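# Carry the bottle and beaker tray to the other bench

## Task

Move the tray holding the bottles and beakers so it rests entirely on the second bench, with every bottle and beaker standing upright inside the tray at the end. The task fails if any bottle or beaker leans halfway toward lying down or touches the floor, if a glass beaker drops more than a few centimetres or is struck hard (it breaks), or if the robot tips over or finishes tilted. The robot must release the tray and back away, and the result must stay in place without the robot supporting it.

## Robot and tools

ROBOT. A wheeled base that drives forward/back and turns on the spot (no sideways motion), carrying a lifting column with a head (two cameras) and two 6-joint arms, each with a parallel gripper. Shoulder height S = 0.90 m + column_m. Folded, the robot is 0.73 m long, 0.62 m wide, S + 0.43 m tall; its front sits 0.40 m ahead of the column. A nav_camera is low on the base front (0.23 m up); each hand carries a wrist camera.

FRAMES. Base frame: origin on the floor under the column, between the drive wheels; x forward, y left, z up. left_hand and right_hand are reported in it as the point where the fingers meet (fingertips 8 mm further); the hand's z axis is the finger direction (quat_wxyz maps (0,0,1) onto it), y is the opening direction. Odometry frame = base frame at the scene's start; base_odometry counts wheel rotation only, so slip looks like travel. Heading is positive leftward, range -3.142 to 3.142.

execute_actions. Argument actions: a list holding zero or one action; empty just reports state and images. An action may contain:
- base: exactly one key. translate_m = relative drive distance in metres from where the base last measured itself, -3 to 3, forward positive. rotate_rad = relative turn in radians, -3.2 to 3.2, counter-clockwise (left) positive.
- joints: absolute targets by name, in radians or metres. Ranges: column_m 0 to 0.8; head_tilt_rad -0.61 to 1.308 (positive tilts down); left_/right_joint1_rad -2.879 to 2.879; joint2 0 to 3.141; joint3 0 to 3.019; joint4 -1.692 to 1.57; joint5 -1.57 to 1.57 (positive swings hand to robot's right); joint6 -2.094 to 2.094 (positive rolls clockwise seen from behind); left_/right_gripper_m 0 to 0.093, the fingertip gap.
- speeds: caps for this action only; translate_m 0.05 to 0.8 m/s, rotate_rad 0.1 to 1 rad/s (max is default). Speeds do not slow arms.
A base move that would need over 8.667 s is refused; any action ends by 15 s. An unknown key or out-of-range number rejects the whole call with no motion. Joints and base left out of an action may still be driving toward earlier targets. cameras: list from cam_head_left, cam_head_right, cam_left_wrist, cam_right_wrist, nav_camera, all; omitted/null/all gives every camera, [] gives none. If a result reports a stop, later motion calls in the same reply are skipped.

wait: seconds 0 to 10; commands nothing, returns state and images. zoom_image: camera plus region [x0, y0, x1, y1] in pixels of that camera's latest image, top-left origin, at most 504x504. finished_scene: scene number (1 or 2); irreversible, reports success, so release the tray and retreat first.

RESULTS. base_status and joint_status per motion: done (within tolerance; for the base, wheels turned the commanded amount even if slipping), off_target (stopped short, may still push), contact_stop (column or base only; old target dropped), time_out, not_followed (safety check withheld arm targets; a "cause:" line follows), limit_stop_at_motor_heat. on_its_own describes uncommanded behaviour; "held at" is the held target, not the position. motor_effort covers only left_wheel and right_wheel (percent, positive pushes forward, peak in brackets, noisy, with fixed bias). If turned_by_wheels and turned_by_imu disagree by over ~4% and at least 0.05 rad, the base slipped or hit something and heading is off by the gap. base_tilt is in degrees (forward, right positive, ~1 degree fixed bias). wheel_motors_off = 1 while the driver has cut the wheels. Joint torques and motor temperatures are listed per arm in joint_positions order.

ARM GEOMETRY. With joint1 at -1.57 (left) or 1.57 (right) and joints 5, 6 at 0, the arm works in a vertical plane 0.23 m beside the column. Let a = j2 - 0.35, b = 1.05 + j2 - j3, c = b - j4 (c = 1.57 means fingers vertical down). Hand ahead = 0.12 + 0.39 sin a + 0.38 cos b + 0.25 cos c; height = S + 0.39 cos a - 0.38 sin b - 0.25 sin c. Example: j2, j3, j4 = 0.93, 0.78, 0.14 gives 0.60 m ahead, 0.25 m below S. Real hands sag lower and nearer the column by up to ~5 cm (~12 cm under heavy or extended load); trust reported hand positions (1-3 cm error). Reach about 1 m from shoulder, down to 0.99 m below S. Under 0.4 m height the housing blocks hands nearer than 0.45 m. Don't move arms with column_m under 0.3.

LOADS (fingers down, per arm): 3.2 kg at ~0.4 m ahead, 0.3-0.7 m below S; 2 kg to 0.6 m ahead, 0.21-0.7 m below; 1 kg to 0.8 m ahead, 0.3-0.55 m below; 0.3 kg to 0.6 m ahead, 0.14 m above to 0.7 m below S. Grip holds ~2-6 kg. Fingers flatter than ~1.2 rad below horizontal sag under weight. To grip, command an opening smaller than the object; off_target is then normal, and a reading staying 0.002 m or more above target means something is held. Fingers are 7 cm long, housing 10 x 7 cm.

FRICTION. Steps under ~0.03 rad (0.08 for joints 2, 3) may not move. For gentle contact, step about 0.05 rad per call from your last target.

COLUMN. Lowering halts with contact_stop when an arm's load changes (e.g. the tray touching down), possibly 0.15-0.2 m late, and then refuses downward motion until raised 0.2 m. It also stops on abnormal motor load; reverse 0.05 m to free it.

AVOID. Tipping or dropping glassware; lower the tray gently and level. A bench top 0.30 m up or more and over 0.26 m below S can slide over the housing and strike the column. Base stalls end in contact_stop: back off 0.05 m before turning. Pushing ~3 s cuts wheel motors for 2 s. Arms must never hit or press each other hard; the self-collision check misses grippers, wrist cameras, housing and column. Sustained pushing or holding heats motors (MOTOR HOT at 85 °C, arm drops at 100 °C); to relieve pushing, resend the reported joint positions, accepting some sag under load. Something may occasionally nudge loose objects.

CAMERAS. Head cameras look ahead, tilted down by about head_tilt_rad. Wrist cameras sit 0.10 m behind the fingertips and look along the fingers, angled 0.62 rad toward the hand's +x; with fingers pointing down and forward that means looking back toward the robot, so things high in the picture lie farther out or lower. Calibration data in the session uses OpenCV conventions with poses in the base frame.

Each tool is called after "Call:" by a JSON object that holds its "name" and its "arguments", one argument or row to a line.

## Session

Call:
{"name": "execute_actions", "arguments": {
  "actions": []
}}

Scene clock: 0.00 s.
Joint torques (N m, as the arm reports them, + toward a larger angle): no reading
Motor temperatures (°C, as the motors report them): left_arm=[29 29 28 30 31 32] | right_arm=[30 31 29 29 30 30]
base_odometry: x=+0.000 y=+0.000 heading=+0.000 (m, m, rad; odometry frame)
turned_by_wheels: +0.000 (rad since the last result)
turned_by_imu: +0.000 (rad since the last result)
base_tilt: forward=-0.5 right=+0.0 (deg)
base_status: not commanded
joint_positions: column_m=+0.557 head_tilt_rad=+0.861 left_joint1_rad=-1.560 left_joint2_rad=+0.870 left_joint3_rad=+0.405 left_joint4_rad=-0.965 left_joint5_rad=+0.034 left_joint6_rad=-0.023 left_gripper_m=+0.095 right_joint1_rad=+1.580 right_joint2_rad=+0.850 right_joint3_rad=+0.391 right_joint4_rad=-0.969 right_joint5_rad=-0.016 right_joint6_rad=-0.106 right_gripper_m=+0.094
joint_status: not commanded
wheel_motors_off: 0
motor_effort: left_wheel=+2 right_wheel=+2 (%)
left_hand: x=+0.1457 y=+0.2208 z=+1.2592 quat_wxyz=(+0.437, +0.022, -0.899, +0.007) (m; base frame)
right_hand: x=+0.1412 y=-0.2209 z=+1.2629 quat_wxyz=(+0.436, +0.048, -0.898, -0.033) (m; base frame)
pictures: cam_head_left, cam_head_right, cam_left_wrist, cam_right_wrist, nav_camera
Images, in order (width x height): cam_head_left 504x504, cam_head_right 504x504, cam_left_wrist 504x504, cam_right_wrist 504x504, nav_camera 504x504.

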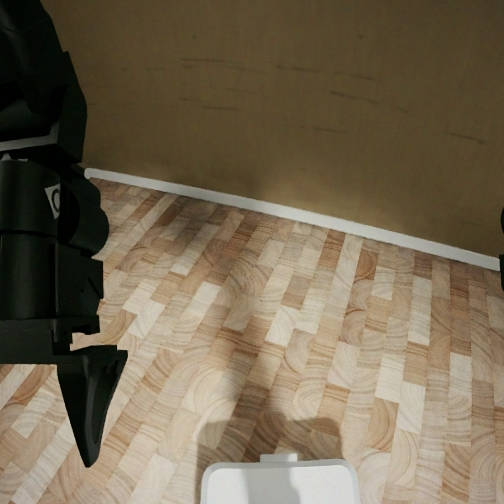

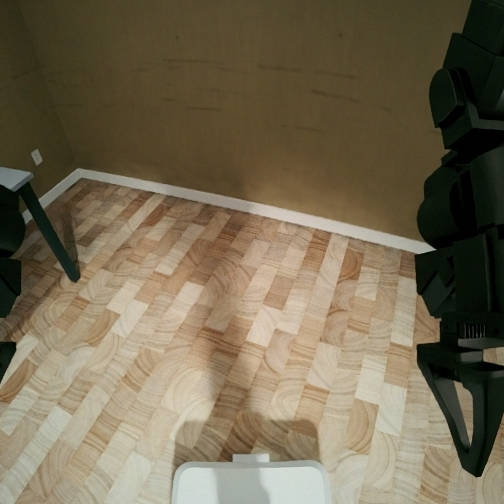

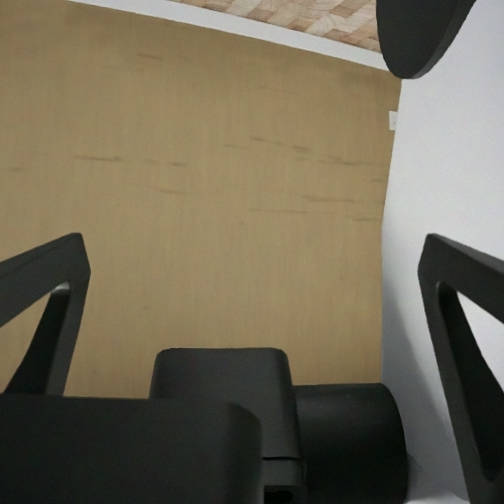

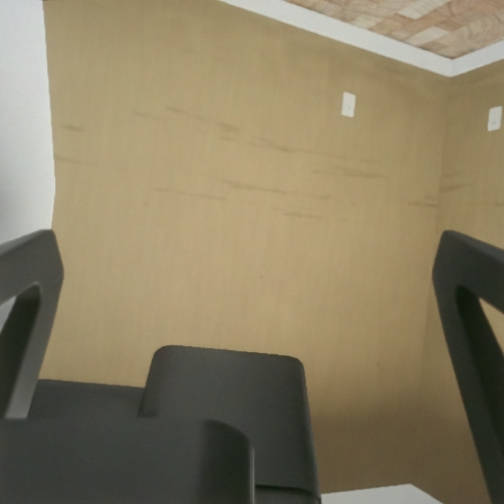

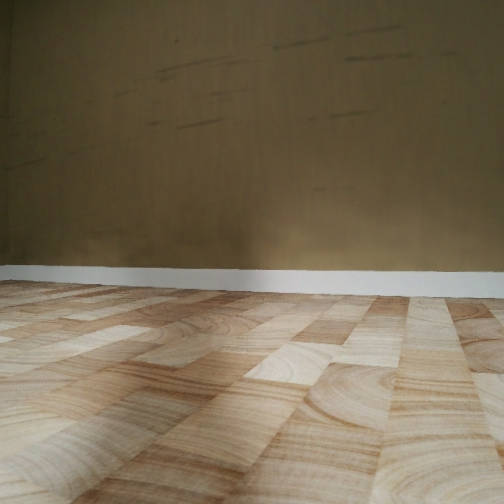

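Call:
{"name": "execute_actions", "arguments": {
  "actions": [
    {"base":{"rotate_rad":1.3},"joints":{"head_tilt_rad":0.6}}
  ],
  "cameras": ["cam_head_left","nav_camera"]
}}

Call:
{"name": "execute_actions", "arguments": {
  "actions": [
    {"base":{"rotate_rad":3.14}}
  ],
  "cameras": ["cam_head_left","nav_camera"]
}}

Scene clock: 8.70 s.
Joint torques (N m, as the arm reports them, + toward a larger angle): left_arm=[-1.39 -7.23 -0.62 -1.2   0.05  0.08] | right_arm=[-0.45 -5.61 -0.73 -1.14 -0.07  0.03]
Motor temperatures (°C, as the motors report them): left_arm=[29 29 28 30 31 32] | right_arm=[30 31 29 29 30 30]
base_odometry: x=+0.000 y=+0.000 heading=+1.299 (m, m, rad; odometry frame)
turned_by_wheels: +1.299 (rad since the last result)
turned_by_imu: +1.314 (rad since the last result)
base_tilt: forward=-0.5 right=+0.1 (deg)
base_status: done
joint_positions: column_m=+0.557 head_tilt_rad=+0.617 left_joint1_rad=-1.560 left_joint2_rad=+0.870 left_joint3_rad=+0.405 left_joint4_rad=-0.965 left_joint5_rad=+0.034 left_joint6_rad=-0.023 left_gripper_m=+0.095 right_joint1_rad=+1.580 right_joint2_rad=+0.850 right_joint3_rad=+0.391 right_joint4_rad=-0.969 right_joint5_rad=-0.016 right_joint6_rad=-0.106 right_gripper_m=+0.094
joint_status: all done
wheel_motors_off: 0
motor_effort: left_wheel=-8(45) right_wheel=+7(44) (%)
left_hand: x=+0.1457 y=+0.2208 z=+1.2592 quat_wxyz=(+0.437, +0.022, -0.899, +0.007) (m; base frame)
right_hand: x=+0.1412 y=-0.2209 z=+1.2629 quat_wxyz=(+0.436, +0.048, -0.898, -0.033) (m; base frame)
pictures: cam_head_left, nav_camera
camera_calibration (this result's frames):
cam_head_left: T_world_to_cam=[[-0.00285559, -0.999643, -0.0265544, 0.0958325], [-0.511671, 0.0242757, -0.858839, 1.35104], [0.859177, 0.0111346, -0.511558, 0.66942], [0, 0, 0, 1]] pos_world=[0.116412, 0.0555471, 1.50532]
Images, in order (width x height): cam_head_left 504x504, nav_camera 504x504.

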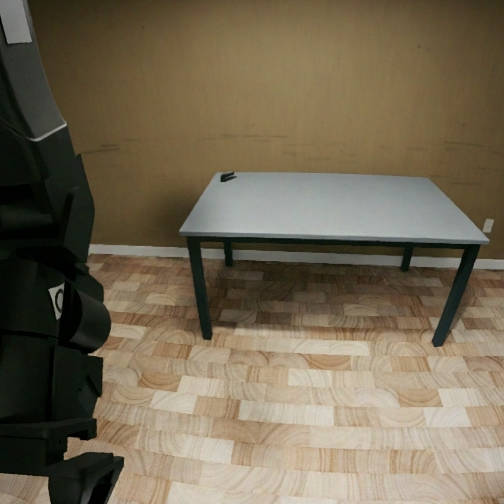

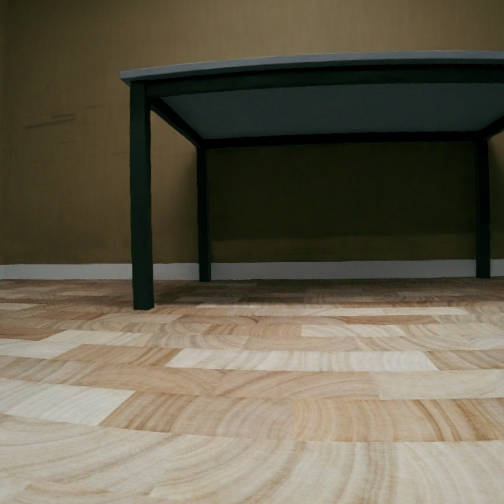

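Scene clock: 13.43 s.
Joint torques (N m, as the arm reports them, + toward a larger angle): left_arm=[-1.18 -7.38 -0.56 -1.22  0.02  0.06] | right_arm=[-0.16 -5.44 -0.73 -1.03 -0.05  0.04]
Motor temperatures (°C, as the motors report them): left_arm=[29 29 28 30 31 32] | right_arm=[30 31 29 29 30 30]
base_odometry: x=+0.000 y=+0.000 heading=-1.846 (m, m, rad; odometry frame)
turned_by_wheels: +3.139 (rad since the last result)
turned_by_imu: +3.183 (rad since the last result)
base_tilt: forward=-0.6 right=+0.1 (deg)
base_status: done
joint_positions: column_m=+0.557 head_tilt_rad=+0.617 left_joint1_rad=-1.560 left_joint2_rad=+0.870 left_joint3_rad=+0.405 left_joint4_rad=-0.965 left_joint5_rad=+0.034 left_joint6_rad=-0.023 left_gripper_m=+0.095 right_joint1_rad=+1.580 right_joint2_rad=+0.850 right_joint3_rad=+0.391 right_joint4_rad=-0.969 right_joint5_rad=-0.016 right_joint6_rad=-0.106 right_gripper_m=+0.094
joint_status: not commanded
wheel_motors_off: 0
motor_effort: left_wheel=-8(30) right_wheel=+8(31) (%)
left_hand: x=+0.1457 y=+0.2208 z=+1.2592 quat_wxyz=(+0.437, +0.022, -0.899, +0.007) (m; base frame)
right_hand: x=+0.1412 y=-0.2209 z=+1.2629 quat_wxyz=(+0.436, +0.048, -0.898, -0.033) (m; base frame)
pictures: cam_head_left, nav_camera
camera_calibration (this result's frames):
cam_head_left: T_world_to_cam=[[-0.00285514, -0.999643, -0.0265545, 0.0958325], [-0.511657, 0.0242757, -0.858847, 1.35105], [0.859185, 0.0111346, -0.511543, 0.669397], [0, 0, 0, 1]] pos_world=[0.116412, 0.0555471, 1.50532]
Images, in order (width x height): cam_head_left 504x504, nav_camera 504x504.

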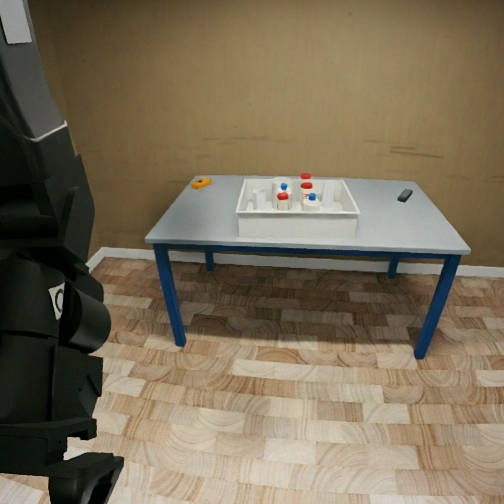

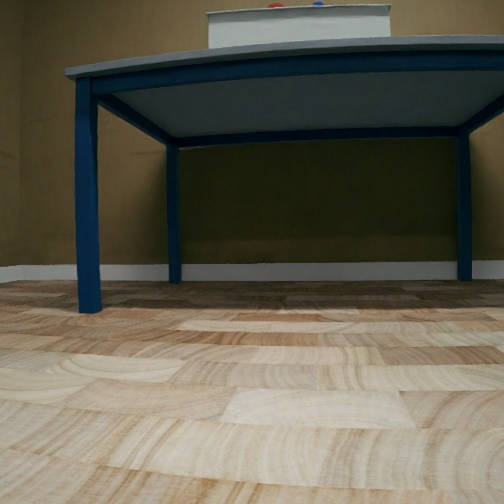

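Call:
{"name": "execute_actions", "arguments": {
  "actions": [
    {"base":{"rotate_rad":-0.22},"joints":{"head_tilt_rad":0.9,"left_joint2_rad":0.95,"left_joint3_rad":1.0,"left_joint4_rad":-0.57,"right_joint2_rad":0.95,"right_joint3_rad":1.0,"right_joint4_rad":-0.57,"left_joint1_rad":-1.45,"right_joint1_rad":1.45,"right_joint6_rad":0}}
  ],
  "cameras": []
}}

Call:
{"name": "execute_actions", "arguments": {
  "actions": [
    {"base":{"translate_m":0.6}}
  ],
  "cameras": []
}}

Call:
{"name": "execute_actions", "arguments": {
  "actions": [
    {"base":{"rotate_rad":0.22}}
  ],
  "cameras": ["cam_head_left","cam_head_right"]
}}

Scene clock: 28.47 s.
Joint torques (N m, as the arm reports them, + toward a larger angle): left_arm=[ -1.15 -13.65   4.82  -0.01  -0.01   0.05] | right_arm=[ -1.34 -13.2    6.59   0.38   0.03   0.12]
Motor temperatures (°C, as the motors report them): left_arm=[29 29 29 30 31 32] | right_arm=[30 31 29 29 30 30]
base_odometry: x=+0.000 y=+0.000 heading=-2.064 (m, m, rad; odometry frame)
turned_by_wheels: -0.218 (rad since the last result)
turned_by_imu: -0.222 (rad since the last result)
base_tilt: forward=-0.5 right=+0.1 (deg)
base_status: done
joint_positions: column_m=+0.557 head_tilt_rad=+0.901 left_joint1_rad=-1.445 left_joint2_rad=+0.944 left_joint3_rad=+0.995 left_joint4_rad=-0.569 left_joint5_rad=+0.034 left_joint6_rad=-0.023 left_gripper_m=+0.095 right_joint1_rad=+1.457 right_joint2_rad=+0.952 right_joint3_rad=+0.984 right_joint4_rad=-0.566 right_joint5_rad=-0.016 right_joint6_rad=-0.008 right_gripper_m=+0.094
joint_status: all done
wheel_motors_off: 0
motor_effort: left_wheel=+9(29) right_wheel=-8(25) (%)
left_hand: x=+0.5482 y=+0.2753 z=+1.2128 quat_wxyz=(-0.004, +0.043, -0.998, -0.038) (m; base frame)
right_hand: x=+0.5407 y=-0.2742 z=+1.2071 quat_wxyz=(+0.005, -0.025, -0.999, +0.041) (m; base frame)
pictures: none
No camera images: the call's "cameras" was empty. Leave "cameras" out to get every camera's image.

Scene clock: 31.47 s.
Joint torques (N m, as the arm reports them, + toward a larger angle): left_arm=[ -1.12 -13.81   4.83   0.17  -0.02   0.06] | right_arm=[ -1.57 -13.4    6.39   0.46   0.04   0.17]
Motor temperatures (°C, as the motors report them): left_arm=[29 29 29 30 31 32] | right_arm=[30 31 29 29 30 30]
base_odometry: x=-0.284 y=-0.529 heading=-2.063 (m, m, rad; odometry frame)
turned_by_wheels: +0.002 (rad since the last result)
turned_by_imu: +0.001 (rad since the last result)
base_tilt: forward=-0.5 right=+0.2 (deg)
base_status: done
joint_positions: column_m=+0.557 head_tilt_rad=+0.901 left_joint1_rad=-1.445 left_joint2_rad=+0.945 left_joint3_rad=+0.996 left_joint4_rad=-0.569 left_joint5_rad=+0.034 left_joint6_rad=-0.023 left_gripper_m=+0.095 right_joint1_rad=+1.457 right_joint2_rad=+0.952 right_joint3_rad=+0.985 right_joint4_rad=-0.566 right_joint5_rad=-0.016 right_joint6_rad=-0.008 right_gripper_m=+0.094
joint_status: not commanded
wheel_motors_off: 0
motor_effort: left_wheel=+2(68) right_wheel=-3(52) (%)
left_hand: x=+0.5483 y=+0.2754 z=+1.2127 quat_wxyz=(-0.004, +0.043, -0.998, -0.038) (m; base frame)
right_hand: x=+0.5413 y=-0.2742 z=+1.2073 quat_wxyz=(+0.005, -0.025, -0.999, +0.041) (m; base frame)
pictures: none
No camera images: the call's "cameras" was empty. Leave "cameras" out to get every camera's image.

Scene clock: 33.03 s.
Joint torques (N m, as the arm reports them, + toward a larger angle): left_arm=[ -0.98 -14.02   4.49   0.09  -0.05   0.07] | right_arm=[ -1.59 -13.14   6.46   0.48   0.04   0.15]
Motor temperatures (°C, as the motors report them): left_arm=[29 29 29 30 31 32] | right_arm=[30 31 29 29 30 30]
base_odometry: x=-0.284 y=-0.529 heading=-1.845 (m, m, rad; odometry frame)
turned_by_wheels: +0.218 (rad since the last result)
turned_by_imu: +0.220 (rad since the last result)
base_tilt: forward=-0.5 right=+0.1 (deg)
base_status: done
joint_positions: column_m=+0.557 head_tilt_rad=+0.901 left_joint1_rad=-1.446 left_joint2_rad=+0.945 left_joint3_rad=+0.996 left_joint4_rad=-0.569 left_joint5_rad=+0.034 left_joint6_rad=-0.023 left_gripper_m=+0.095 right_joint1_rad=+1.456 right_joint2_rad=+0.952 right_joint3_rad=+0.985 right_joint4_rad=-0.566 right_joint5_rad=-0.016 right_joint6_rad=-0.008 right_gripper_m=+0.094
joint_status: not commanded
wheel_motors_off: 0
motor_effort: left_wheel=-2(57) right_wheel=+3(38) (%)
left_hand: x=+0.5483 y=+0.2748 z=+1.2126 quat_wxyz=(-0.004, +0.043, -0.998, -0.037) (m; base frame)
right_hand: x=+0.5413 y=-0.2743 z=+1.2073 quat_wxyz=(+0.005, -0.025, -0.999, +0.042) (m; base frame)
pictures: cam_head_left, cam_head_right
camera_calibration (this result's frames):
cam_head_left: T_world_to_cam=[[-0.0101813, -0.999643, -0.0246907, 0.0933237], [-0.731807, 0.0242757, -0.681079, 1.08782], [0.681435, 0.0111346, -0.731794, 1.01806], [0, 0, 0, 1]] pos_world=[0.103283, 0.0555471, 1.48821]
cam_head_right: T_world_to_cam=[[-0.00690133, -0.999889, -0.0131712, -0.0241591], [-0.736143, 0.0139946, -0.676681, 1.08249], [0.676791, 0.00502586, -0.736158, 1.02152], [0, 0, 0, 1]] pos_world=[0.105346, -0.0444395, 1.48419]
Images, in order (width x height): cam_head_left 504x504, cam_head_right 504x504.

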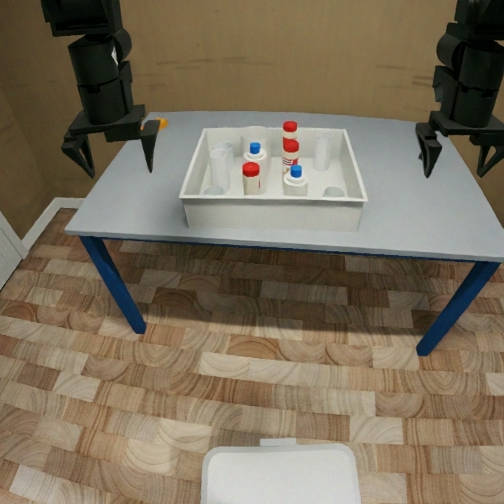

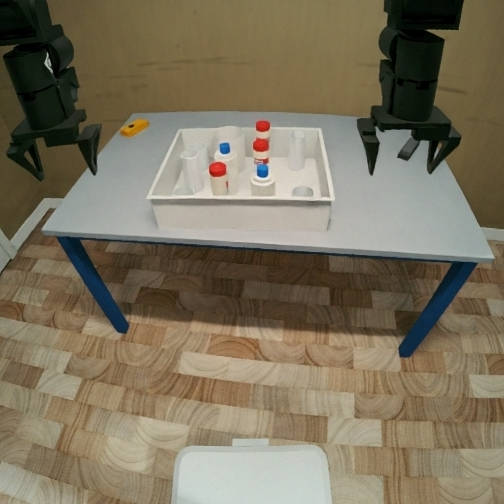

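Call:
{"name": "execute_actions", "arguments": {
  "actions": [
    {"base":{"translate_m":0.55},"joints":{"column_m":0.38,"head_tilt_rad":1.1}}
  ],
  "cameras": ["cam_head_left","cam_head_right","cam_left_wrist","cam_right_wrist"]
}}

Scene clock: 40.83 s.
Joint torques (N m, as the arm reports them, + toward a larger angle): left_arm=[ -0.98 -14.21   4.93   0.12  -0.03   0.04] | right_arm=[ -1.82 -13.04   6.4    0.35   0.03   0.14]
Motor temperatures (°C, as the motors report them): left_arm=[29 30 29 30 31 32] | right_arm=[30 31 30 29 30 30]
base_odometry: x=-0.433 y=-1.058 heading=-1.845 (m, m, rad; odometry frame)
turned_by_wheels: +0.000 (rad since the last result)
turned_by_imu: -0.001 (rad since the last result)
base_tilt: forward=-0.6 right=+0.1 (deg)
base_status: done
joint_positions: column_m=+0.380 head_tilt_rad=+1.099 left_joint1_rad=-1.446 left_joint2_rad=+0.945 left_joint3_rad=+0.996 left_joint4_rad=-0.569 left_joint5_rad=+0.034 left_joint6_rad=-0.023 left_gripper_m=+0.095 right_joint1_rad=+1.456 right_joint2_rad=+0.952 right_joint3_rad=+0.985 right_joint4_rad=-0.567 right_joint5_rad=-0.016 right_joint6_rad=-0.008 right_gripper_m=+0.094
joint_status: all done
wheel_motors_off: 0
motor_effort: left_wheel=+0(53) right_wheel=+0(46) (%)
left_hand: x=+0.5483 y=+0.2748 z=+1.0360 quat_wxyz=(-0.004, +0.043, -0.998, -0.037) (m; base frame)
right_hand: x=+0.5411 y=-0.2743 z=+1.0307 quat_wxyz=(+0.005, -0.025, -0.999, +0.042) (m; base frame)
pictures: cam_head_left, cam_head_right, cam_left_wrist, cam_right_wrist
camera_calibration (this result's frames):
cam_head_left: T_world_to_cam=[[-0.014836, -0.999643, -0.0222078, 0.0858038], [-0.851407, 0.0242757, -0.523943, 0.758855], [0.524296, 0.0111346, -0.851464, 1.06015], [0, 0, 0, 1]] pos_world=[0.0915352, 0.0555471, 1.30218]
cam_head_right: T_world_to_cam=[[-0.00935569, -0.999889, -0.0115576, -0.0285668], [-0.854794, 0.0139946, -0.518779, 0.753209], [0.518884, 0.00502586, -0.85483, 1.06152], [0, 0, 0, 1]] pos_world=[0.0927681, -0.0444395, 1.29783]
cam_left_wrist: T_world_to_cam=[[0.111754, -0.991451, -0.067347, 0.27825], [-0.809915, -0.130141, 0.571927, -0.105686], [-0.575802, -0.00936952, -0.817535, 1.28823], [0, 0, 0, 1]] pos_world=[0.625076, 0.274187, 1.13236]
cam_right_wrist: T_world_to_cam=[[-0.0600072, -0.995429, 0.0742995, -0.313644], [-0.815142, 0.0918287, 0.571937, -0.118644], [-0.576145, -0.0262443, -0.816926, 1.26875], [0, 0, 0, 1]] pos_world=[0.615451, -0.268018, 1.12764]
Images, in order (width x height): cam_head_left 504x504, cam_head_right 504x504, cam_left_wrist 504x504, cam_right_wrist 504x504.

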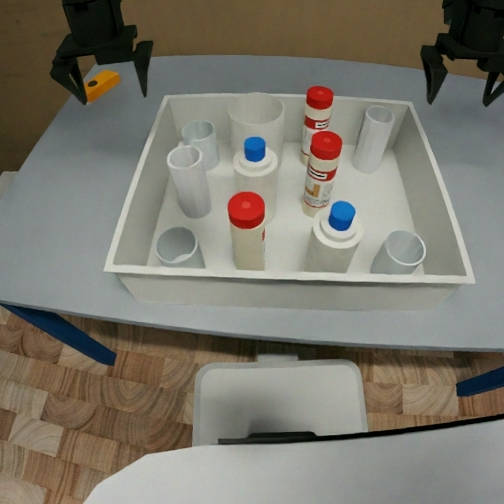

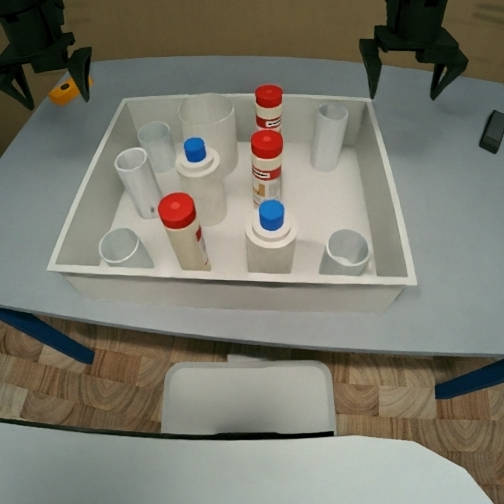

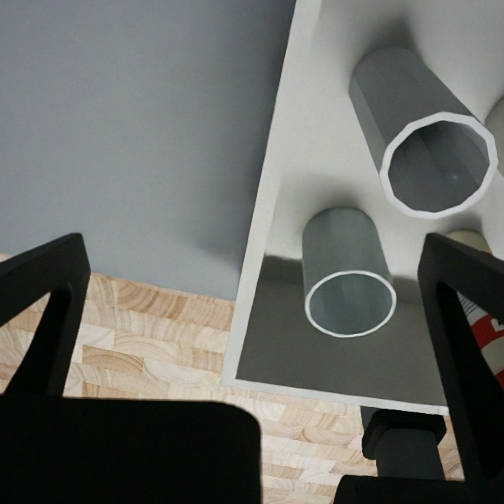

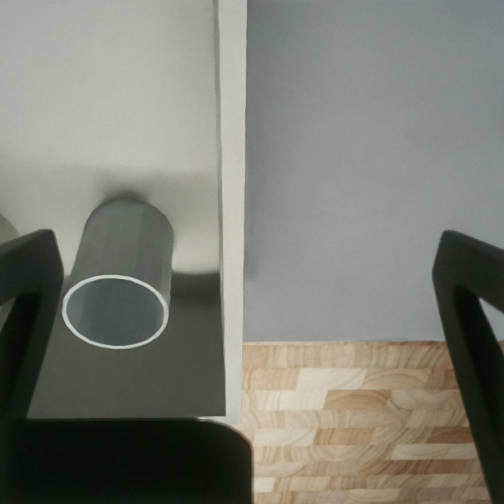

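Call:
{"name": "execute_actions", "arguments": {
  "actions": [
    {"base":{"translate_m":-0.03},"joints":{"column_m":0.25,"left_gripper_m":0.06,"right_gripper_m":0.06,"left_joint6_rad":0.1}}
  ],
  "cameras": ["cam_head_left","cam_left_wrist","cam_right_wrist"]
}}

Scene clock: 48.87 s.
Joint torques (N m, as the arm reports them, + toward a larger angle): left_arm=[ -1.21 -15.05   4.75   0.1   -0.01   0.17] | right_arm=[ -1.8  -13.18   6.36   0.61   0.03   0.11]
Motor temperatures (°C, as the motors report them): left_arm=[29 30 29 30 31 32] | right_arm=[30 31 30 29 30 30]
base_odometry: x=-0.425 y=-1.030 heading=-1.845 (m, m, rad; odometry frame)
turned_by_wheels: +0.000 (rad since the last result)
turned_by_imu: +0.000 (rad since the last result)
base_tilt: forward=-0.5 right=+0.2 (deg)
base_status: done
joint_positions: column_m=+0.250 head_tilt_rad=+1.100 left_joint1_rad=-1.446 left_joint2_rad=+0.945 left_joint3_rad=+0.996 left_joint4_rad=-0.569 left_joint5_rad=+0.034 left_joint6_rad=+0.088 left_gripper_m=+0.060 right_joint1_rad=+1.456 right_joint2_rad=+0.952 right_joint3_rad=+0.985 right_joint4_rad=-0.568 right_joint5_rad=-0.016 right_joint6_rad=-0.007 right_gripper_m=+0.060
joint_status: all done
wheel_motors_off: 0
motor_effort: left_wheel=+0(28) right_wheel=+1(28) (%)
left_hand: x=+0.5483 y=+0.2748 z=+0.9060 quat_wxyz=(-0.002, -0.013, -0.999, -0.037) (m; base frame)
right_hand: x=+0.5409 y=-0.2743 z=+0.9007 quat_wxyz=(+0.005, -0.025, -0.999, +0.042) (m; base frame)
pictures: cam_head_left, cam_left_wrist, cam_right_wrist
camera_calibration (this result's frames):
cam_head_left: T_world_to_cam=[[-0.0148463, -0.999643, -0.0222009, 0.0829089], [-0.851651, 0.0242757, -0.523548, 0.690268], [0.5239, 0.0111346, -0.851707, 0.949785], [0, 0, 0, 1]] pos_world=[0.0915055, 0.0555471, 1.17217]
cam_left_wrist: T_world_to_cam=[[0.000600007, -0.997664, -0.0683114, 0.333022], [-0.814612, -0.0401087, 0.578618, -0.0595695], [-0.580006, 0.0553001, -0.812733, 1.16214], [0, 0, 0, 1]] pos_world=[0.625321, 0.265589, 1.00172]
cam_right_wrist: T_world_to_cam=[[-0.0604068, -0.995404, 0.0743046, -0.303768], [-0.814684, 0.0921778, 0.572532, -0.0451375], [-0.57675, -0.02595, -0.816508, 1.16248], [0, 0, 0, 1]] pos_world=[0.615337, -0.268045, 0.997588]
Images, in order (width x height): cam_head_left 504x504, cam_left_wrist 504x504, cam_right_wrist 504x504.

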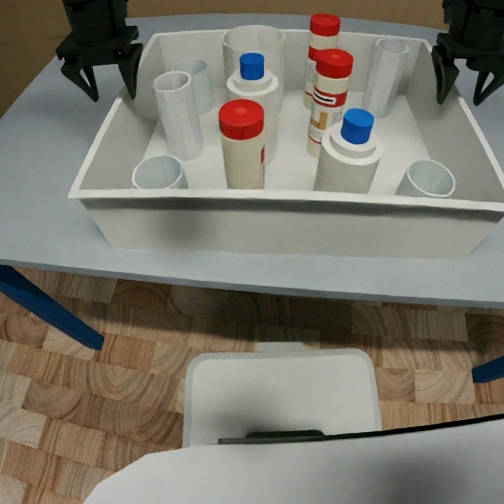

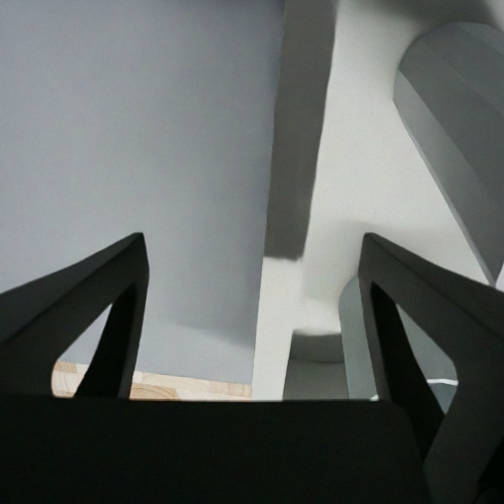

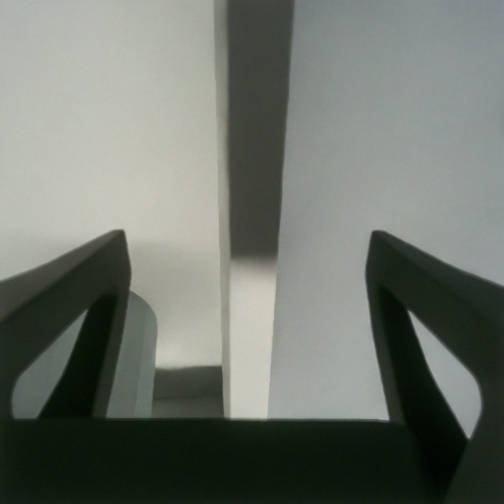

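Call:
{"name": "execute_actions", "arguments": {
  "actions": [
    {"joints":{"column_m":0.19}}
  ],
  "cameras": ["cam_left_wrist"]
}}

Call:
{"name": "execute_actions", "arguments": {
  "actions": [
    {"joints":{"left_gripper_m":0,"right_gripper_m":0}}
  ],
  "cameras": []
}}

Call:
{"name": "execute_actions", "arguments": {
  "actions": [
    {"joints":{"column_m":0.3,"head_tilt_rad":0.8}}
  ],
  "cameras": ["cam_head_left","cam_left_wrist"]
}}

Scene clock: 57.17 s.
Joint torques (N m, as the arm reports them, + toward a larger angle): left_arm=[ -0.95 -13.74   4.72   0.16   0.     0.19] | right_arm=[ -1.67 -13.15   6.26   0.5    0.03   0.15]
Motor temperatures (°C, as the motors report them): left_arm=[29 30 29 30 31 32] | right_arm=[30 32 30 29 30 30]
base_odometry: x=-0.425 y=-1.030 heading=-1.845 (m, m, rad; odometry frame)
turned_by_wheels: +0.000 (rad since the last result)
turned_by_imu: +0.000 (rad since the last result)
base_tilt: forward=-0.5 right=+0.1 (deg)
base_status: not commanded
joint_positions: column_m=+0.190 head_tilt_rad=+1.100 left_joint1_rad=-1.446 left_joint2_rad=+0.945 left_joint3_rad=+0.996 left_joint4_rad=-0.569 left_joint5_rad=+0.034 left_joint6_rad=+0.088 left_gripper_m=+0.060 right_joint1_rad=+1.456 right_joint2_rad=+0.952 right_joint3_rad=+0.985 right_joint4_rad=-0.568 right_joint5_rad=-0.016 right_joint6_rad=-0.007 right_gripper_m=+0.060
joint_status: all done
wheel_motors_off: 0
motor_effort: left_wheel=+0(1) right_wheel=+0(1) (%)
left_hand: x=+0.5483 y=+0.2748 z=+0.8460 quat_wxyz=(-0.002, -0.013, -0.999, -0.037) (m; base frame)
right_hand: x=+0.5409 y=-0.2743 z=+0.8407 quat_wxyz=(+0.005, -0.025, -0.999, +0.042) (m; base frame)
pictures: cam_left_wrist
camera_calibration (this result's frames):
cam_left_wrist: T_world_to_cam=[[0.000600007, -0.997664, -0.0683114, 0.328924], [-0.814612, -0.0401087, 0.578618, -0.024854], [-0.580006, 0.0553001, -0.812733, 1.11337], [0, 0, 0, 1]] pos_world=[0.625321, 0.265589, 0.941726]
Images, in order (width x height): cam_left_wrist 504x504.

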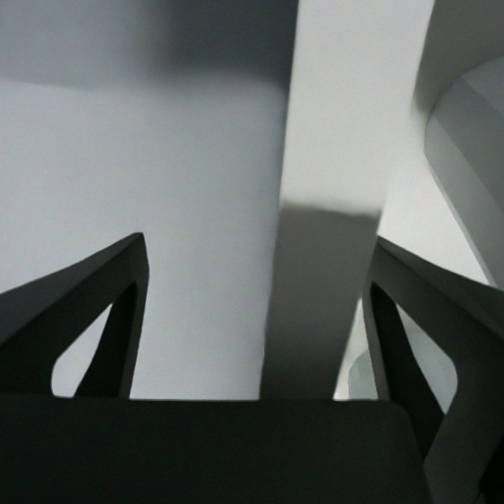

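Scene clock: 57.90 s.
Joint torques (N m, as the arm reports them, + toward a larger angle): left_arm=[ -0.72 -13.97   4.8    0.03  -1.05  -0.24] | right_arm=[ -0.74 -13.26   6.42   0.56   1.58   0.16]
Motor temperatures (°C, as the motors report them): left_arm=[29 30 29 30 31 32] | right_arm=[30 32 30 29 30 30]
base_odometry: x=-0.425 y=-1.030 heading=-1.845 (m, m, rad; odometry frame)
turned_by_wheels: +0.000 (rad since the last result)
turned_by_imu: +0.000 (rad since the last result)
base_tilt: forward=-0.5 right=+0.1 (deg)
base_status: not commanded
joint_positions: column_m=+0.190 head_tilt_rad=+1.100 left_joint1_rad=-1.448 left_joint2_rad=+0.945 left_joint3_rad=+0.996 left_joint4_rad=-0.569 left_joint5_rad=+0.066 left_joint6_rad=+0.129 left_gripper_m=+0.009 right_joint1_rad=+1.444 right_joint2_rad=+0.952 right_joint3_rad=+0.985 right_joint4_rad=-0.568 right_joint5_rad=-0.051 right_joint6_rad=-0.009 right_gripper_m=+0.011
joint_status: left_gripper_m off_target (ended at +0.009, target +0.000); right_gripper_m off_target (ended at +0.011, target +0.000)
wheel_motors_off: 0
motor_effort: left_wheel=-1(5) right_wheel=+2(5) (%)
left_hand: x=+0.5486 y=+0.2682 z=+0.8455 quat_wxyz=(-0.002, -0.034, -0.999, -0.020) (m; base frame)
right_hand: x=+0.5410 y=-0.2735 z=+0.8408 quat_wxyz=(+0.005, -0.028, -0.999, +0.029) (m; base frame)
pictures: none
No camera images: the call's "cameras" was empty. Leave "cameras" out to get every camera's image.

Scene clock: 59.93 s.
Joint torques (N m, as the arm reports them, + toward a larger angle): left_arm=[ -0.91 -18.93   4.81  -0.61  -1.38  -0.26] | right_arm=[ -0.96 -18.68   5.83   0.24   2.14   0.33]
Motor temperatures (°C, as the motors report them): left_arm=[29 30 29 30 31 32] | right_arm=[30 32 30 29 31 30]
base_odometry: x=-0.425 y=-1.030 heading=-1.845 (m, m, rad; odometry frame)
turned_by_wheels: +0.000 (rad since the last result)
turned_by_imu: +0.000 (rad since the last result)
base_tilt: forward=-0.6 right=+0.1 (deg)
base_status: not commanded
joint_positions: column_m=+0.300 head_tilt_rad=+0.816 left_joint1_rad=-1.448 left_joint2_rad=+1.025 left_joint3_rad=+0.986 left_joint4_rad=-0.553 left_joint5_rad=+0.077 left_joint6_rad=+0.130 left_gripper_m=+0.009 right_joint1_rad=+1.444 right_joint2_rad=+1.018 right_joint3_rad=+0.985 right_joint4_rad=-0.563 right_joint5_rad=-0.064 right_joint6_rad=-0.024 right_gripper_m=+0.009
joint_status: all done
wheel_motors_off: 0
motor_effort: left_wheel=-2(2) right_wheel=+1(2) (%)
left_hand: x=+0.5259 y=+0.2687 z=+0.9204 quat_wxyz=(+0.033, -0.031, -0.999, -0.012) (m; base frame)
right_hand: x=+0.5245 y=-0.2732 z=+0.9234 quat_wxyz=(+0.035, -0.023, -0.999, +0.021) (m; base frame)
pictures: cam_head_left, cam_left_wrist
camera_calibration (this result's frames):
cam_head_left: T_world_to_cam=[[-0.00802444, -0.999643, -0.0254735, 0.087881], [-0.670649, 0.0242757, -0.741378, 0.987375], [0.741732, 0.0111346, -0.670604, 0.748418], [0, 0, 0, 1]] pos_world=[0.107762, 0.0555471, 1.23615]
cam_left_wrist: T_world_to_cam=[[-0.0366547, -0.999189, -0.0166605, 0.300357], [-0.770983, 0.0176683, 0.63661, -0.178214], [-0.635799, 0.0361798, -0.771006, 1.15719], [0, 0, 0, 1]] pos_world=[0.609348, 0.261395, 1.01065]
Images, in order (width x height): cam_head_left 504x504, cam_left_wrist 504x504.

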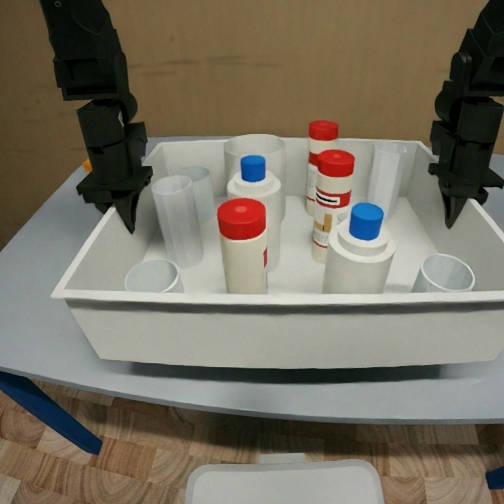

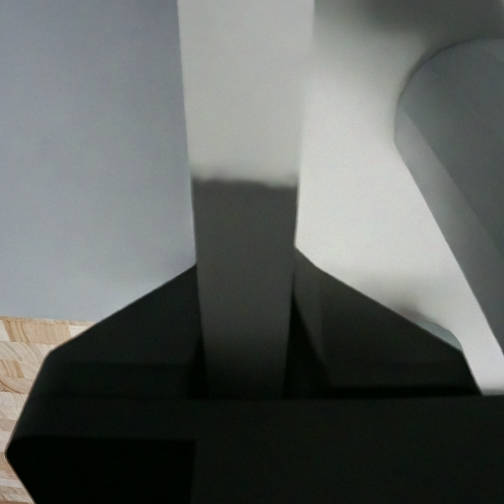

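Call:
{"name": "execute_actions", "arguments": {
  "actions": [
    {"base":{"translate_m":-0.7},"speeds":{"translate_m":0.2}}
  ],
  "cameras": []
}}

Call:
{"name": "execute_actions", "arguments": {
  "actions": [
    {"base":{"rotate_rad":2.75},"speeds":{"rotate_rad":0.4}}
  ],
  "cameras": []
}}

Call:
{"name": "execute_actions", "arguments": {
  "actions": [
    {"base":{"translate_m":1.2},"speeds":{"translate_m":0.2}}
  ],
  "cameras": []
}}

Call:
{"name": "execute_actions", "arguments": {
  "actions": [
    {"base":{"rotate_rad":0.27},"speeds":{"rotate_rad":0.3}}
  ],
  "cameras": ["cam_head_left","nav_camera"]
}}

Scene clock: 82.17 s.
Joint torques (N m, as the arm reports them, + toward a larger angle): left_arm=[ -0.62 -19.51   5.09  -0.6   -1.38  -0.26] | right_arm=[ -0.97 -18.79   6.17   0.2    2.12   0.33]
Motor temperatures (°C, as the motors report them): left_arm=[29 31 29 30 33 32] | right_arm=[30 33 30 29 34 30]
base_odometry: x=-0.235 y=-0.356 heading=-1.846 (m, m, rad; odometry frame)
turned_by_wheels: -0.001 (rad since the last result)
turned_by_imu: -0.001 (rad since the last result)
base_tilt: forward=-0.4 right=+0.1 (deg)
base_status: done
joint_positions: column_m=+0.300 head_tilt_rad=+0.815 left_joint1_rad=-1.448 left_joint2_rad=+1.028 left_joint3_rad=+0.979 left_joint4_rad=-0.551 left_joint5_rad=+0.077 left_joint6_rad=+0.130 left_gripper_m=+0.009 right_joint1_rad=+1.444 right_joint2_rad=+1.021 right_joint3_rad=+0.979 right_joint4_rad=-0.564 right_joint5_rad=-0.064 right_joint6_rad=-0.025 right_gripper_m=+0.009
joint_status: not commanded
wheel_motors_off: 0
motor_effort: left_wheel=-1(47) right_wheel=+2(28) (%)
left_hand: x=+0.5210 y=+0.2687 z=+0.9178 quat_wxyz=(+0.038, -0.031, -0.999, -0.011) (m; base frame)
right_hand: x=+0.5199 y=-0.2732 z=+0.9214 quat_wxyz=(+0.040, -0.023, -0.999, +0.021) (m; base frame)
pictures: none
No camera images: the call's "cameras" was empty. Leave "cameras" out to get every camera's image.

Scene clock: 90.33 s.
Joint torques (N m, as the arm reports them, + toward a larger angle): left_arm=[ -1.   -19.27   5.28  -0.58  -1.39  -0.28] | right_arm=[ -1.04 -18.48   6.19   0.31   2.18   0.34]
Motor temperatures (°C, as the motors report them): left_arm=[29 31 30 30 33 32] | right_arm=[30 33 30 29 34 30]
base_odometry: x=-0.235 y=-0.356 heading=+0.902 (m, m, rad; odometry frame)
turned_by_wheels: +2.748 (rad since the last result)
turned_by_imu: +2.783 (rad since the last result)
base_tilt: forward=-0.4 right=+0.1 (deg)
base_status: done
joint_positions: column_m=+0.300 head_tilt_rad=+0.815 left_joint1_rad=-1.447 left_joint2_rad=+1.028 left_joint3_rad=+0.979 left_joint4_rad=-0.551 left_joint5_rad=+0.076 left_joint6_rad=+0.130 left_gripper_m=+0.009 right_joint1_rad=+1.445 right_joint2_rad=+1.021 right_joint3_rad=+0.979 right_joint4_rad=-0.564 right_joint5_rad=-0.066 right_joint6_rad=-0.026 right_gripper_m=+0.009
joint_status: not commanded
wheel_motors_off: 0
motor_effort: left_wheel=-7(57) right_wheel=+6(62) (%)
left_hand: x=+0.5209 y=+0.2693 z=+0.9179 quat_wxyz=(+0.038, -0.031, -0.999, -0.012) (m; base frame)
right_hand: x=+0.5200 y=-0.2726 z=+0.9214 quat_wxyz=(+0.040, -0.022, -0.999, +0.020) (m; base frame)
pictures: none
No camera images: the call's "cameras" was empty. Leave "cameras" out to get every camera's image.

Scene clock: 97.30 s.
Joint torques (N m, as the arm reports them, + toward a larger angle): left_arm=[ -1.   -19.11   5.26  -0.6   -1.42  -0.28] | right_arm=[ -0.71 -18.79   6.17   0.21   2.16   0.33]
Motor temperatures (°C, as the motors report them): left_arm=[29 31 30 30 34 32] | right_arm=[30 33 30 29 35 30]
base_odometry: x=+0.509 y=+0.586 heading=+0.903 (m, m, rad; odometry frame)
turned_by_wheels: +0.001 (rad since the last result)
turned_by_imu: +0.000 (rad since the last result)
base_tilt: forward=-0.4 right=+0.0 (deg)
base_status: done
joint_positions: column_m=+0.300 head_tilt_rad=+0.815 left_joint1_rad=-1.447 left_joint2_rad=+1.030 left_joint3_rad=+0.978 left_joint4_rad=-0.550 left_joint5_rad=+0.077 left_joint6_rad=+0.130 left_gripper_m=+0.009 right_joint1_rad=+1.445 right_joint2_rad=+1.022 right_joint3_rad=+0.979 right_joint4_rad=-0.565 right_joint5_rad=-0.065 right_joint6_rad=-0.026 right_gripper_m=+0.009
joint_status: not commanded
wheel_motors_off: 0
motor_effort: left_wheel=+1(51) right_wheel=-2(57) (%)
left_hand: x=+0.5202 y=+0.2692 z=+0.9172 quat_wxyz=(+0.039, -0.031, -0.999, -0.011) (m; base frame)
right_hand: x=+0.5196 y=-0.2727 z=+0.9211 quat_wxyz=(+0.041, -0.022, -0.999, +0.020) (m; base frame)
pictures: none
No camera images: the call's "cameras" was empty. Leave "cameras" out to get every camera's image.

Scene clock: 99.20 s.
Joint torques (N m, as the arm reports them, + toward a larger angle): left_arm=[ -0.55 -19.57   5.26  -0.6   -1.39  -0.27] | right_arm=[ -0.84 -18.44   6.25   0.28   2.17   0.34]
Motor temperatures (°C, as the motors report them): left_arm=[29 31 30 30 34 32] | right_arm=[30 33 30 29 35 30]
base_odometry: x=+0.509 y=+0.587 heading=+1.171 (m, m, rad; odometry frame)
turned_by_wheels: +0.268 (rad since the last result)
turned_by_imu: +0.268 (rad since the last result)
base_tilt: forward=-0.5 right=+0.0 (deg)
base_status: done
joint_positions: column_m=+0.300 head_tilt_rad=+0.815 left_joint1_rad=-1.447 left_joint2_rad=+1.030 left_joint3_rad=+0.978 left_joint4_rad=-0.550 left_joint5_rad=+0.077 left_joint6_rad=+0.130 left_gripper_m=+0.009 right_joint1_rad=+1.446 right_joint2_rad=+1.022 right_joint3_rad=+0.979 right_joint4_rad=-0.565 right_joint5_rad=-0.066 right_joint6_rad=-0.026 right_gripper_m=+0.009
joint_status: not commanded
wheel_motors_off: 0
motor_effort: left_wheel=-3(57) right_wheel=+3(57) (%)
left_hand: x=+0.5202 y=+0.2696 z=+0.9172 quat_wxyz=(+0.039, -0.030, -0.999, -0.012) (m; base frame)
right_hand: x=+0.5196 y=-0.2722 z=+0.9211 quat_wxyz=(+0.041, -0.022, -0.999, +0.019) (m; base frame)
pictures: cam_head_left, nav_camera
camera_calibration (this result's frames):
cam_head_left: T_world_to_cam=[[-0.008008, -0.999643, -0.0254787, 0.0878869], [-0.67017, 0.0242757, -0.74181, 0.987908], [0.742164, 0.0111346, -0.670125, 0.747781], [0, 0, 0, 1]] pos_world=[0.107794, 0.0555471, 1.23619]
Images, in order (width x height): cam_head_left 504x504, nav_camera 504x504.

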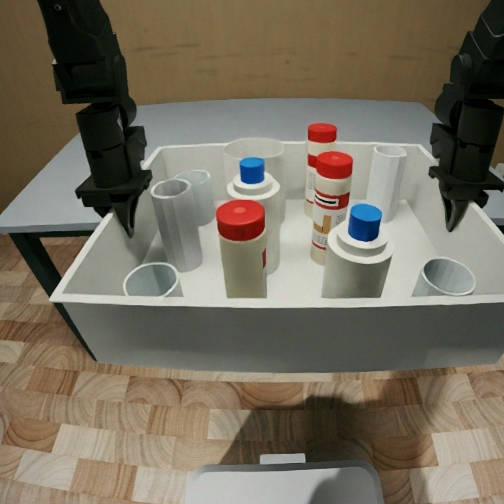

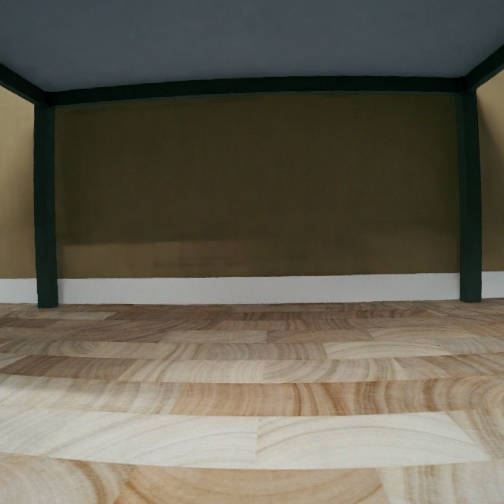

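Call:
{"name": "execute_actions", "arguments": {
  "actions": [
    {"base":{"translate_m":0.5},"speeds":{"translate_m":0.15},"joints":{"head_tilt_rad":1.1}}
  ],
  "cameras": []
}}

Call:
{"name": "execute_actions", "arguments": {
  "actions": [
    {"joints":{"column_m":0.245}}
  ],
  "cameras": ["cam_head_left"]
}}

Scene clock: 109.37 s.
Joint torques (N m, as the arm reports them, + toward a larger angle): left_arm=[ -1.08 -19.68   5.24  -0.66  -1.4   -0.27] | right_arm=[ -0.92 -18.51   6.05   0.36   2.15   0.34]
Motor temperatures (°C, as the motors report them): left_arm=[29 32 30 30 34 32] | right_arm=[30 33 30 29 35 30]
base_odometry: x=+0.704 y=+1.047 heading=+1.172 (m, m, rad; odometry frame)
turned_by_wheels: +0.001 (rad since the last result)
turned_by_imu: +0.000 (rad since the last result)
base_tilt: forward=-0.5 right=+0.1 (deg)
base_status: done
joint_positions: column_m=+0.300 head_tilt_rad=+1.099 left_joint1_rad=-1.447 left_joint2_rad=+1.031 left_joint3_rad=+0.977 left_joint4_rad=-0.550 left_joint5_rad=+0.077 left_joint6_rad=+0.130 left_gripper_m=+0.009 right_joint1_rad=+1.446 right_joint2_rad=+1.023 right_joint3_rad=+0.979 right_joint4_rad=-0.567 right_joint5_rad=-0.064 right_joint6_rad=-0.026 right_gripper_m=+0.009
joint_status: all done
wheel_motors_off: 0
motor_effort: left_wheel=+1(48) right_wheel=-1(49) (%)
left_hand: x=+0.5194 y=+0.2695 z=+0.9165 quat_wxyz=(+0.040, -0.030, -0.999, -0.011) (m; base frame)
right_hand: x=+0.5188 y=-0.2724 z=+0.9208 quat_wxyz=(+0.043, -0.022, -0.999, +0.020) (m; base frame)
pictures: none
No camera images: the call's "cameras" was empty. Leave "cameras" out to get every camera's image.

Scene clock: 110.67 s.
Joint torques (N m, as the arm reports them, + toward a larger angle): left_arm=[ -0.81 -19.42   5.29  -0.54  -1.4   -0.25] | right_arm=[ -1.5  -18.34   6.11   0.39   2.15   0.32]
Motor temperatures (°C, as the motors report them): left_arm=[29 32 30 30 34 32] | right_arm=[30 33 30 29 36 30]
base_odometry: x=+0.704 y=+1.047 heading=+1.172 (m, m, rad; odometry frame)
turned_by_wheels: +0.000 (rad since the last result)
turned_by_imu: +0.000 (rad since the last result)
base_tilt: forward=-0.5 right=+0.1 (deg)
base_status: not commanded
joint_positions: column_m=+0.245 head_tilt_rad=+1.099 left_joint1_rad=-1.447 left_joint2_rad=+1.031 left_joint3_rad=+0.977 left_joint4_rad=-0.550 left_joint5_rad=+0.077 left_joint6_rad=+0.130 left_gripper_m=+0.009 right_joint1_rad=+1.446 right_joint2_rad=+1.023 right_joint3_rad=+0.979 right_joint4_rad=-0.567 right_joint5_rad=-0.064 right_joint6_rad=-0.026 right_gripper_m=+0.009
joint_status: all done
wheel_motors_off: 0
motor_effort: left_wheel=+2(2) right_wheel=-2(3) (%)
left_hand: x=+0.5194 y=+0.2695 z=+0.8617 quat_wxyz=(+0.040, -0.030, -0.999, -0.011) (m; base frame)
right_hand: x=+0.5190 y=-0.2724 z=+0.8660 quat_wxyz=(+0.042, -0.022, -0.999, +0.020) (m; base frame)
pictures: cam_head_left
camera_calibration (this result's frames):
cam_head_left: T_world_to_cam=[[-0.0148265, -0.999643, -0.0222141, 0.0828127], [-0.851183, 0.0242757, -0.524307, 0.688549], [0.524659, 0.0111346, -0.85124, 0.944894], [0, 0, 0, 1]] pos_world=[0.0915624, 0.0555471, 1.16718]
Images, in order (width x height): cam_head_left 504x504.

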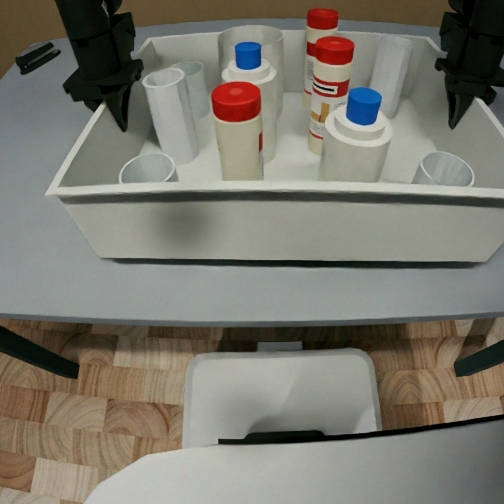

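Call:
{"name": "execute_actions", "arguments": {
  "actions": [
    {"joints":{"column_m":0.22}}
  ],
  "cameras": []
}}

Call:
{"name": "execute_actions", "arguments": {
  "actions": [
    {"joints":{"column_m":0.195}}
  ],
  "cameras": ["cam_head_left"]
}}

Scene clock: 116.43 s.
Joint torques (N m, as the arm reports them, + toward a larger angle): left_arm=[ -1.12 -17.4    5.71  -0.6   -1.14  -0.22] | right_arm=[ -0.54 -18.19   6.24  -0.8    2.59   0.31]
Motor temperatures (°C, as the motors report them): left_arm=[29 32 30 30 34 32] | right_arm=[30 33 30 29 36 30]
base_odometry: x=+0.704 y=+1.047 heading=+1.172 (m, m, rad; odometry frame)
turned_by_wheels: +0.000 (rad since the last result)
turned_by_imu: +0.000 (rad since the last result)
base_tilt: forward=-0.5 right=+0.1 (deg)
base_status: not commanded
joint_positions: column_m=+0.220 head_tilt_rad=+1.099 left_joint1_rad=-1.445 left_joint2_rad=+1.001 left_joint3_rad=+0.977 left_joint4_rad=-0.550 left_joint5_rad=+0.070 left_joint6_rad=+0.124 left_gripper_m=+0.008 right_joint1_rad=+1.446 right_joint2_rad=+1.013 right_joint3_rad=+0.979 right_joint4_rad=-0.536 right_joint5_rad=-0.075 right_joint6_rad=-0.025 right_gripper_m=+0.009
joint_status: all done
wheel_motors_off: 0
motor_effort: left_wheel=+2(3) right_wheel=-3(1) (%)
left_hand: x=+0.5280 y=+0.2705 z=+0.8490 quat_wxyz=(+0.025, -0.029, -0.999, -0.017) (m; base frame)
right_hand: x=+0.5293 y=-0.2708 z=+0.8442 quat_wxyz=(+0.022, -0.021, -0.999, +0.016) (m; base frame)
pictures: none
No camera images: the call's "cameras" was empty. Leave "cameras" out to get every camera's image.

Scene clock: 117.37 s.
Joint torques (N m, as the arm reports them, + toward a larger angle): left_arm=[ -1.73 -13.98   6.02   0.48  -1.25  -0.21] | right_arm=[ -0.39 -13.77   6.75   0.66   2.41   0.32]
Motor temperatures (°C, as the motors report them): left_arm=[29 32 30 30 34 32] | right_arm=[30 33 30 29 36 30]
base_odometry: x=+0.704 y=+1.047 heading=+1.172 (m, m, rad; odometry frame)
turned_by_wheels: +0.000 (rad since the last result)
turned_by_imu: +0.000 (rad since the last result)
base_tilt: forward=-0.5 right=+0.2 (deg)
base_status: not commanded
joint_positions: column_m=+0.195 head_tilt_rad=+1.099 left_joint1_rad=-1.439 left_joint2_rad=+0.951 left_joint3_rad=+0.977 left_joint4_rad=-0.582 left_joint5_rad=+0.072 left_joint6_rad=+0.123 left_gripper_m=+0.008 right_joint1_rad=+1.445 right_joint2_rad=+0.962 right_joint3_rad=+0.979 right_joint4_rad=-0.570 right_joint5_rad=-0.071 right_joint6_rad=-0.026 right_gripper_m=+0.009
joint_status: all done
wheel_motors_off: 0
motor_effort: left_wheel=+4(4) right_wheel=+0(2) (%)
left_hand: x=+0.5333 y=+0.2710 z=+0.8448 quat_wxyz=(+0.016, -0.027, -0.999, -0.020) (m; base frame)
right_hand: x=+0.5346 y=-0.2701 z=+0.8405 quat_wxyz=(+0.014, -0.020, -1.000, +0.018) (m; base frame)
pictures: cam_head_left
camera_calibration (this result's frames):
cam_head_left: T_world_to_cam=[[-0.0148265, -0.999643, -0.0222141, 0.0817022], [-0.851184, 0.0242757, -0.524306, 0.662338], [0.524659, 0.0111346, -0.85124, 0.902339], [0, 0, 0, 1]] pos_world=[0.0915624, 0.0555471, 1.11719]
Images, in order (width x height): cam_head_left 504x504.

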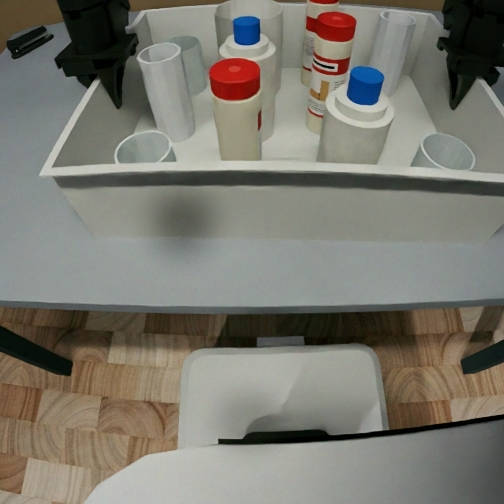

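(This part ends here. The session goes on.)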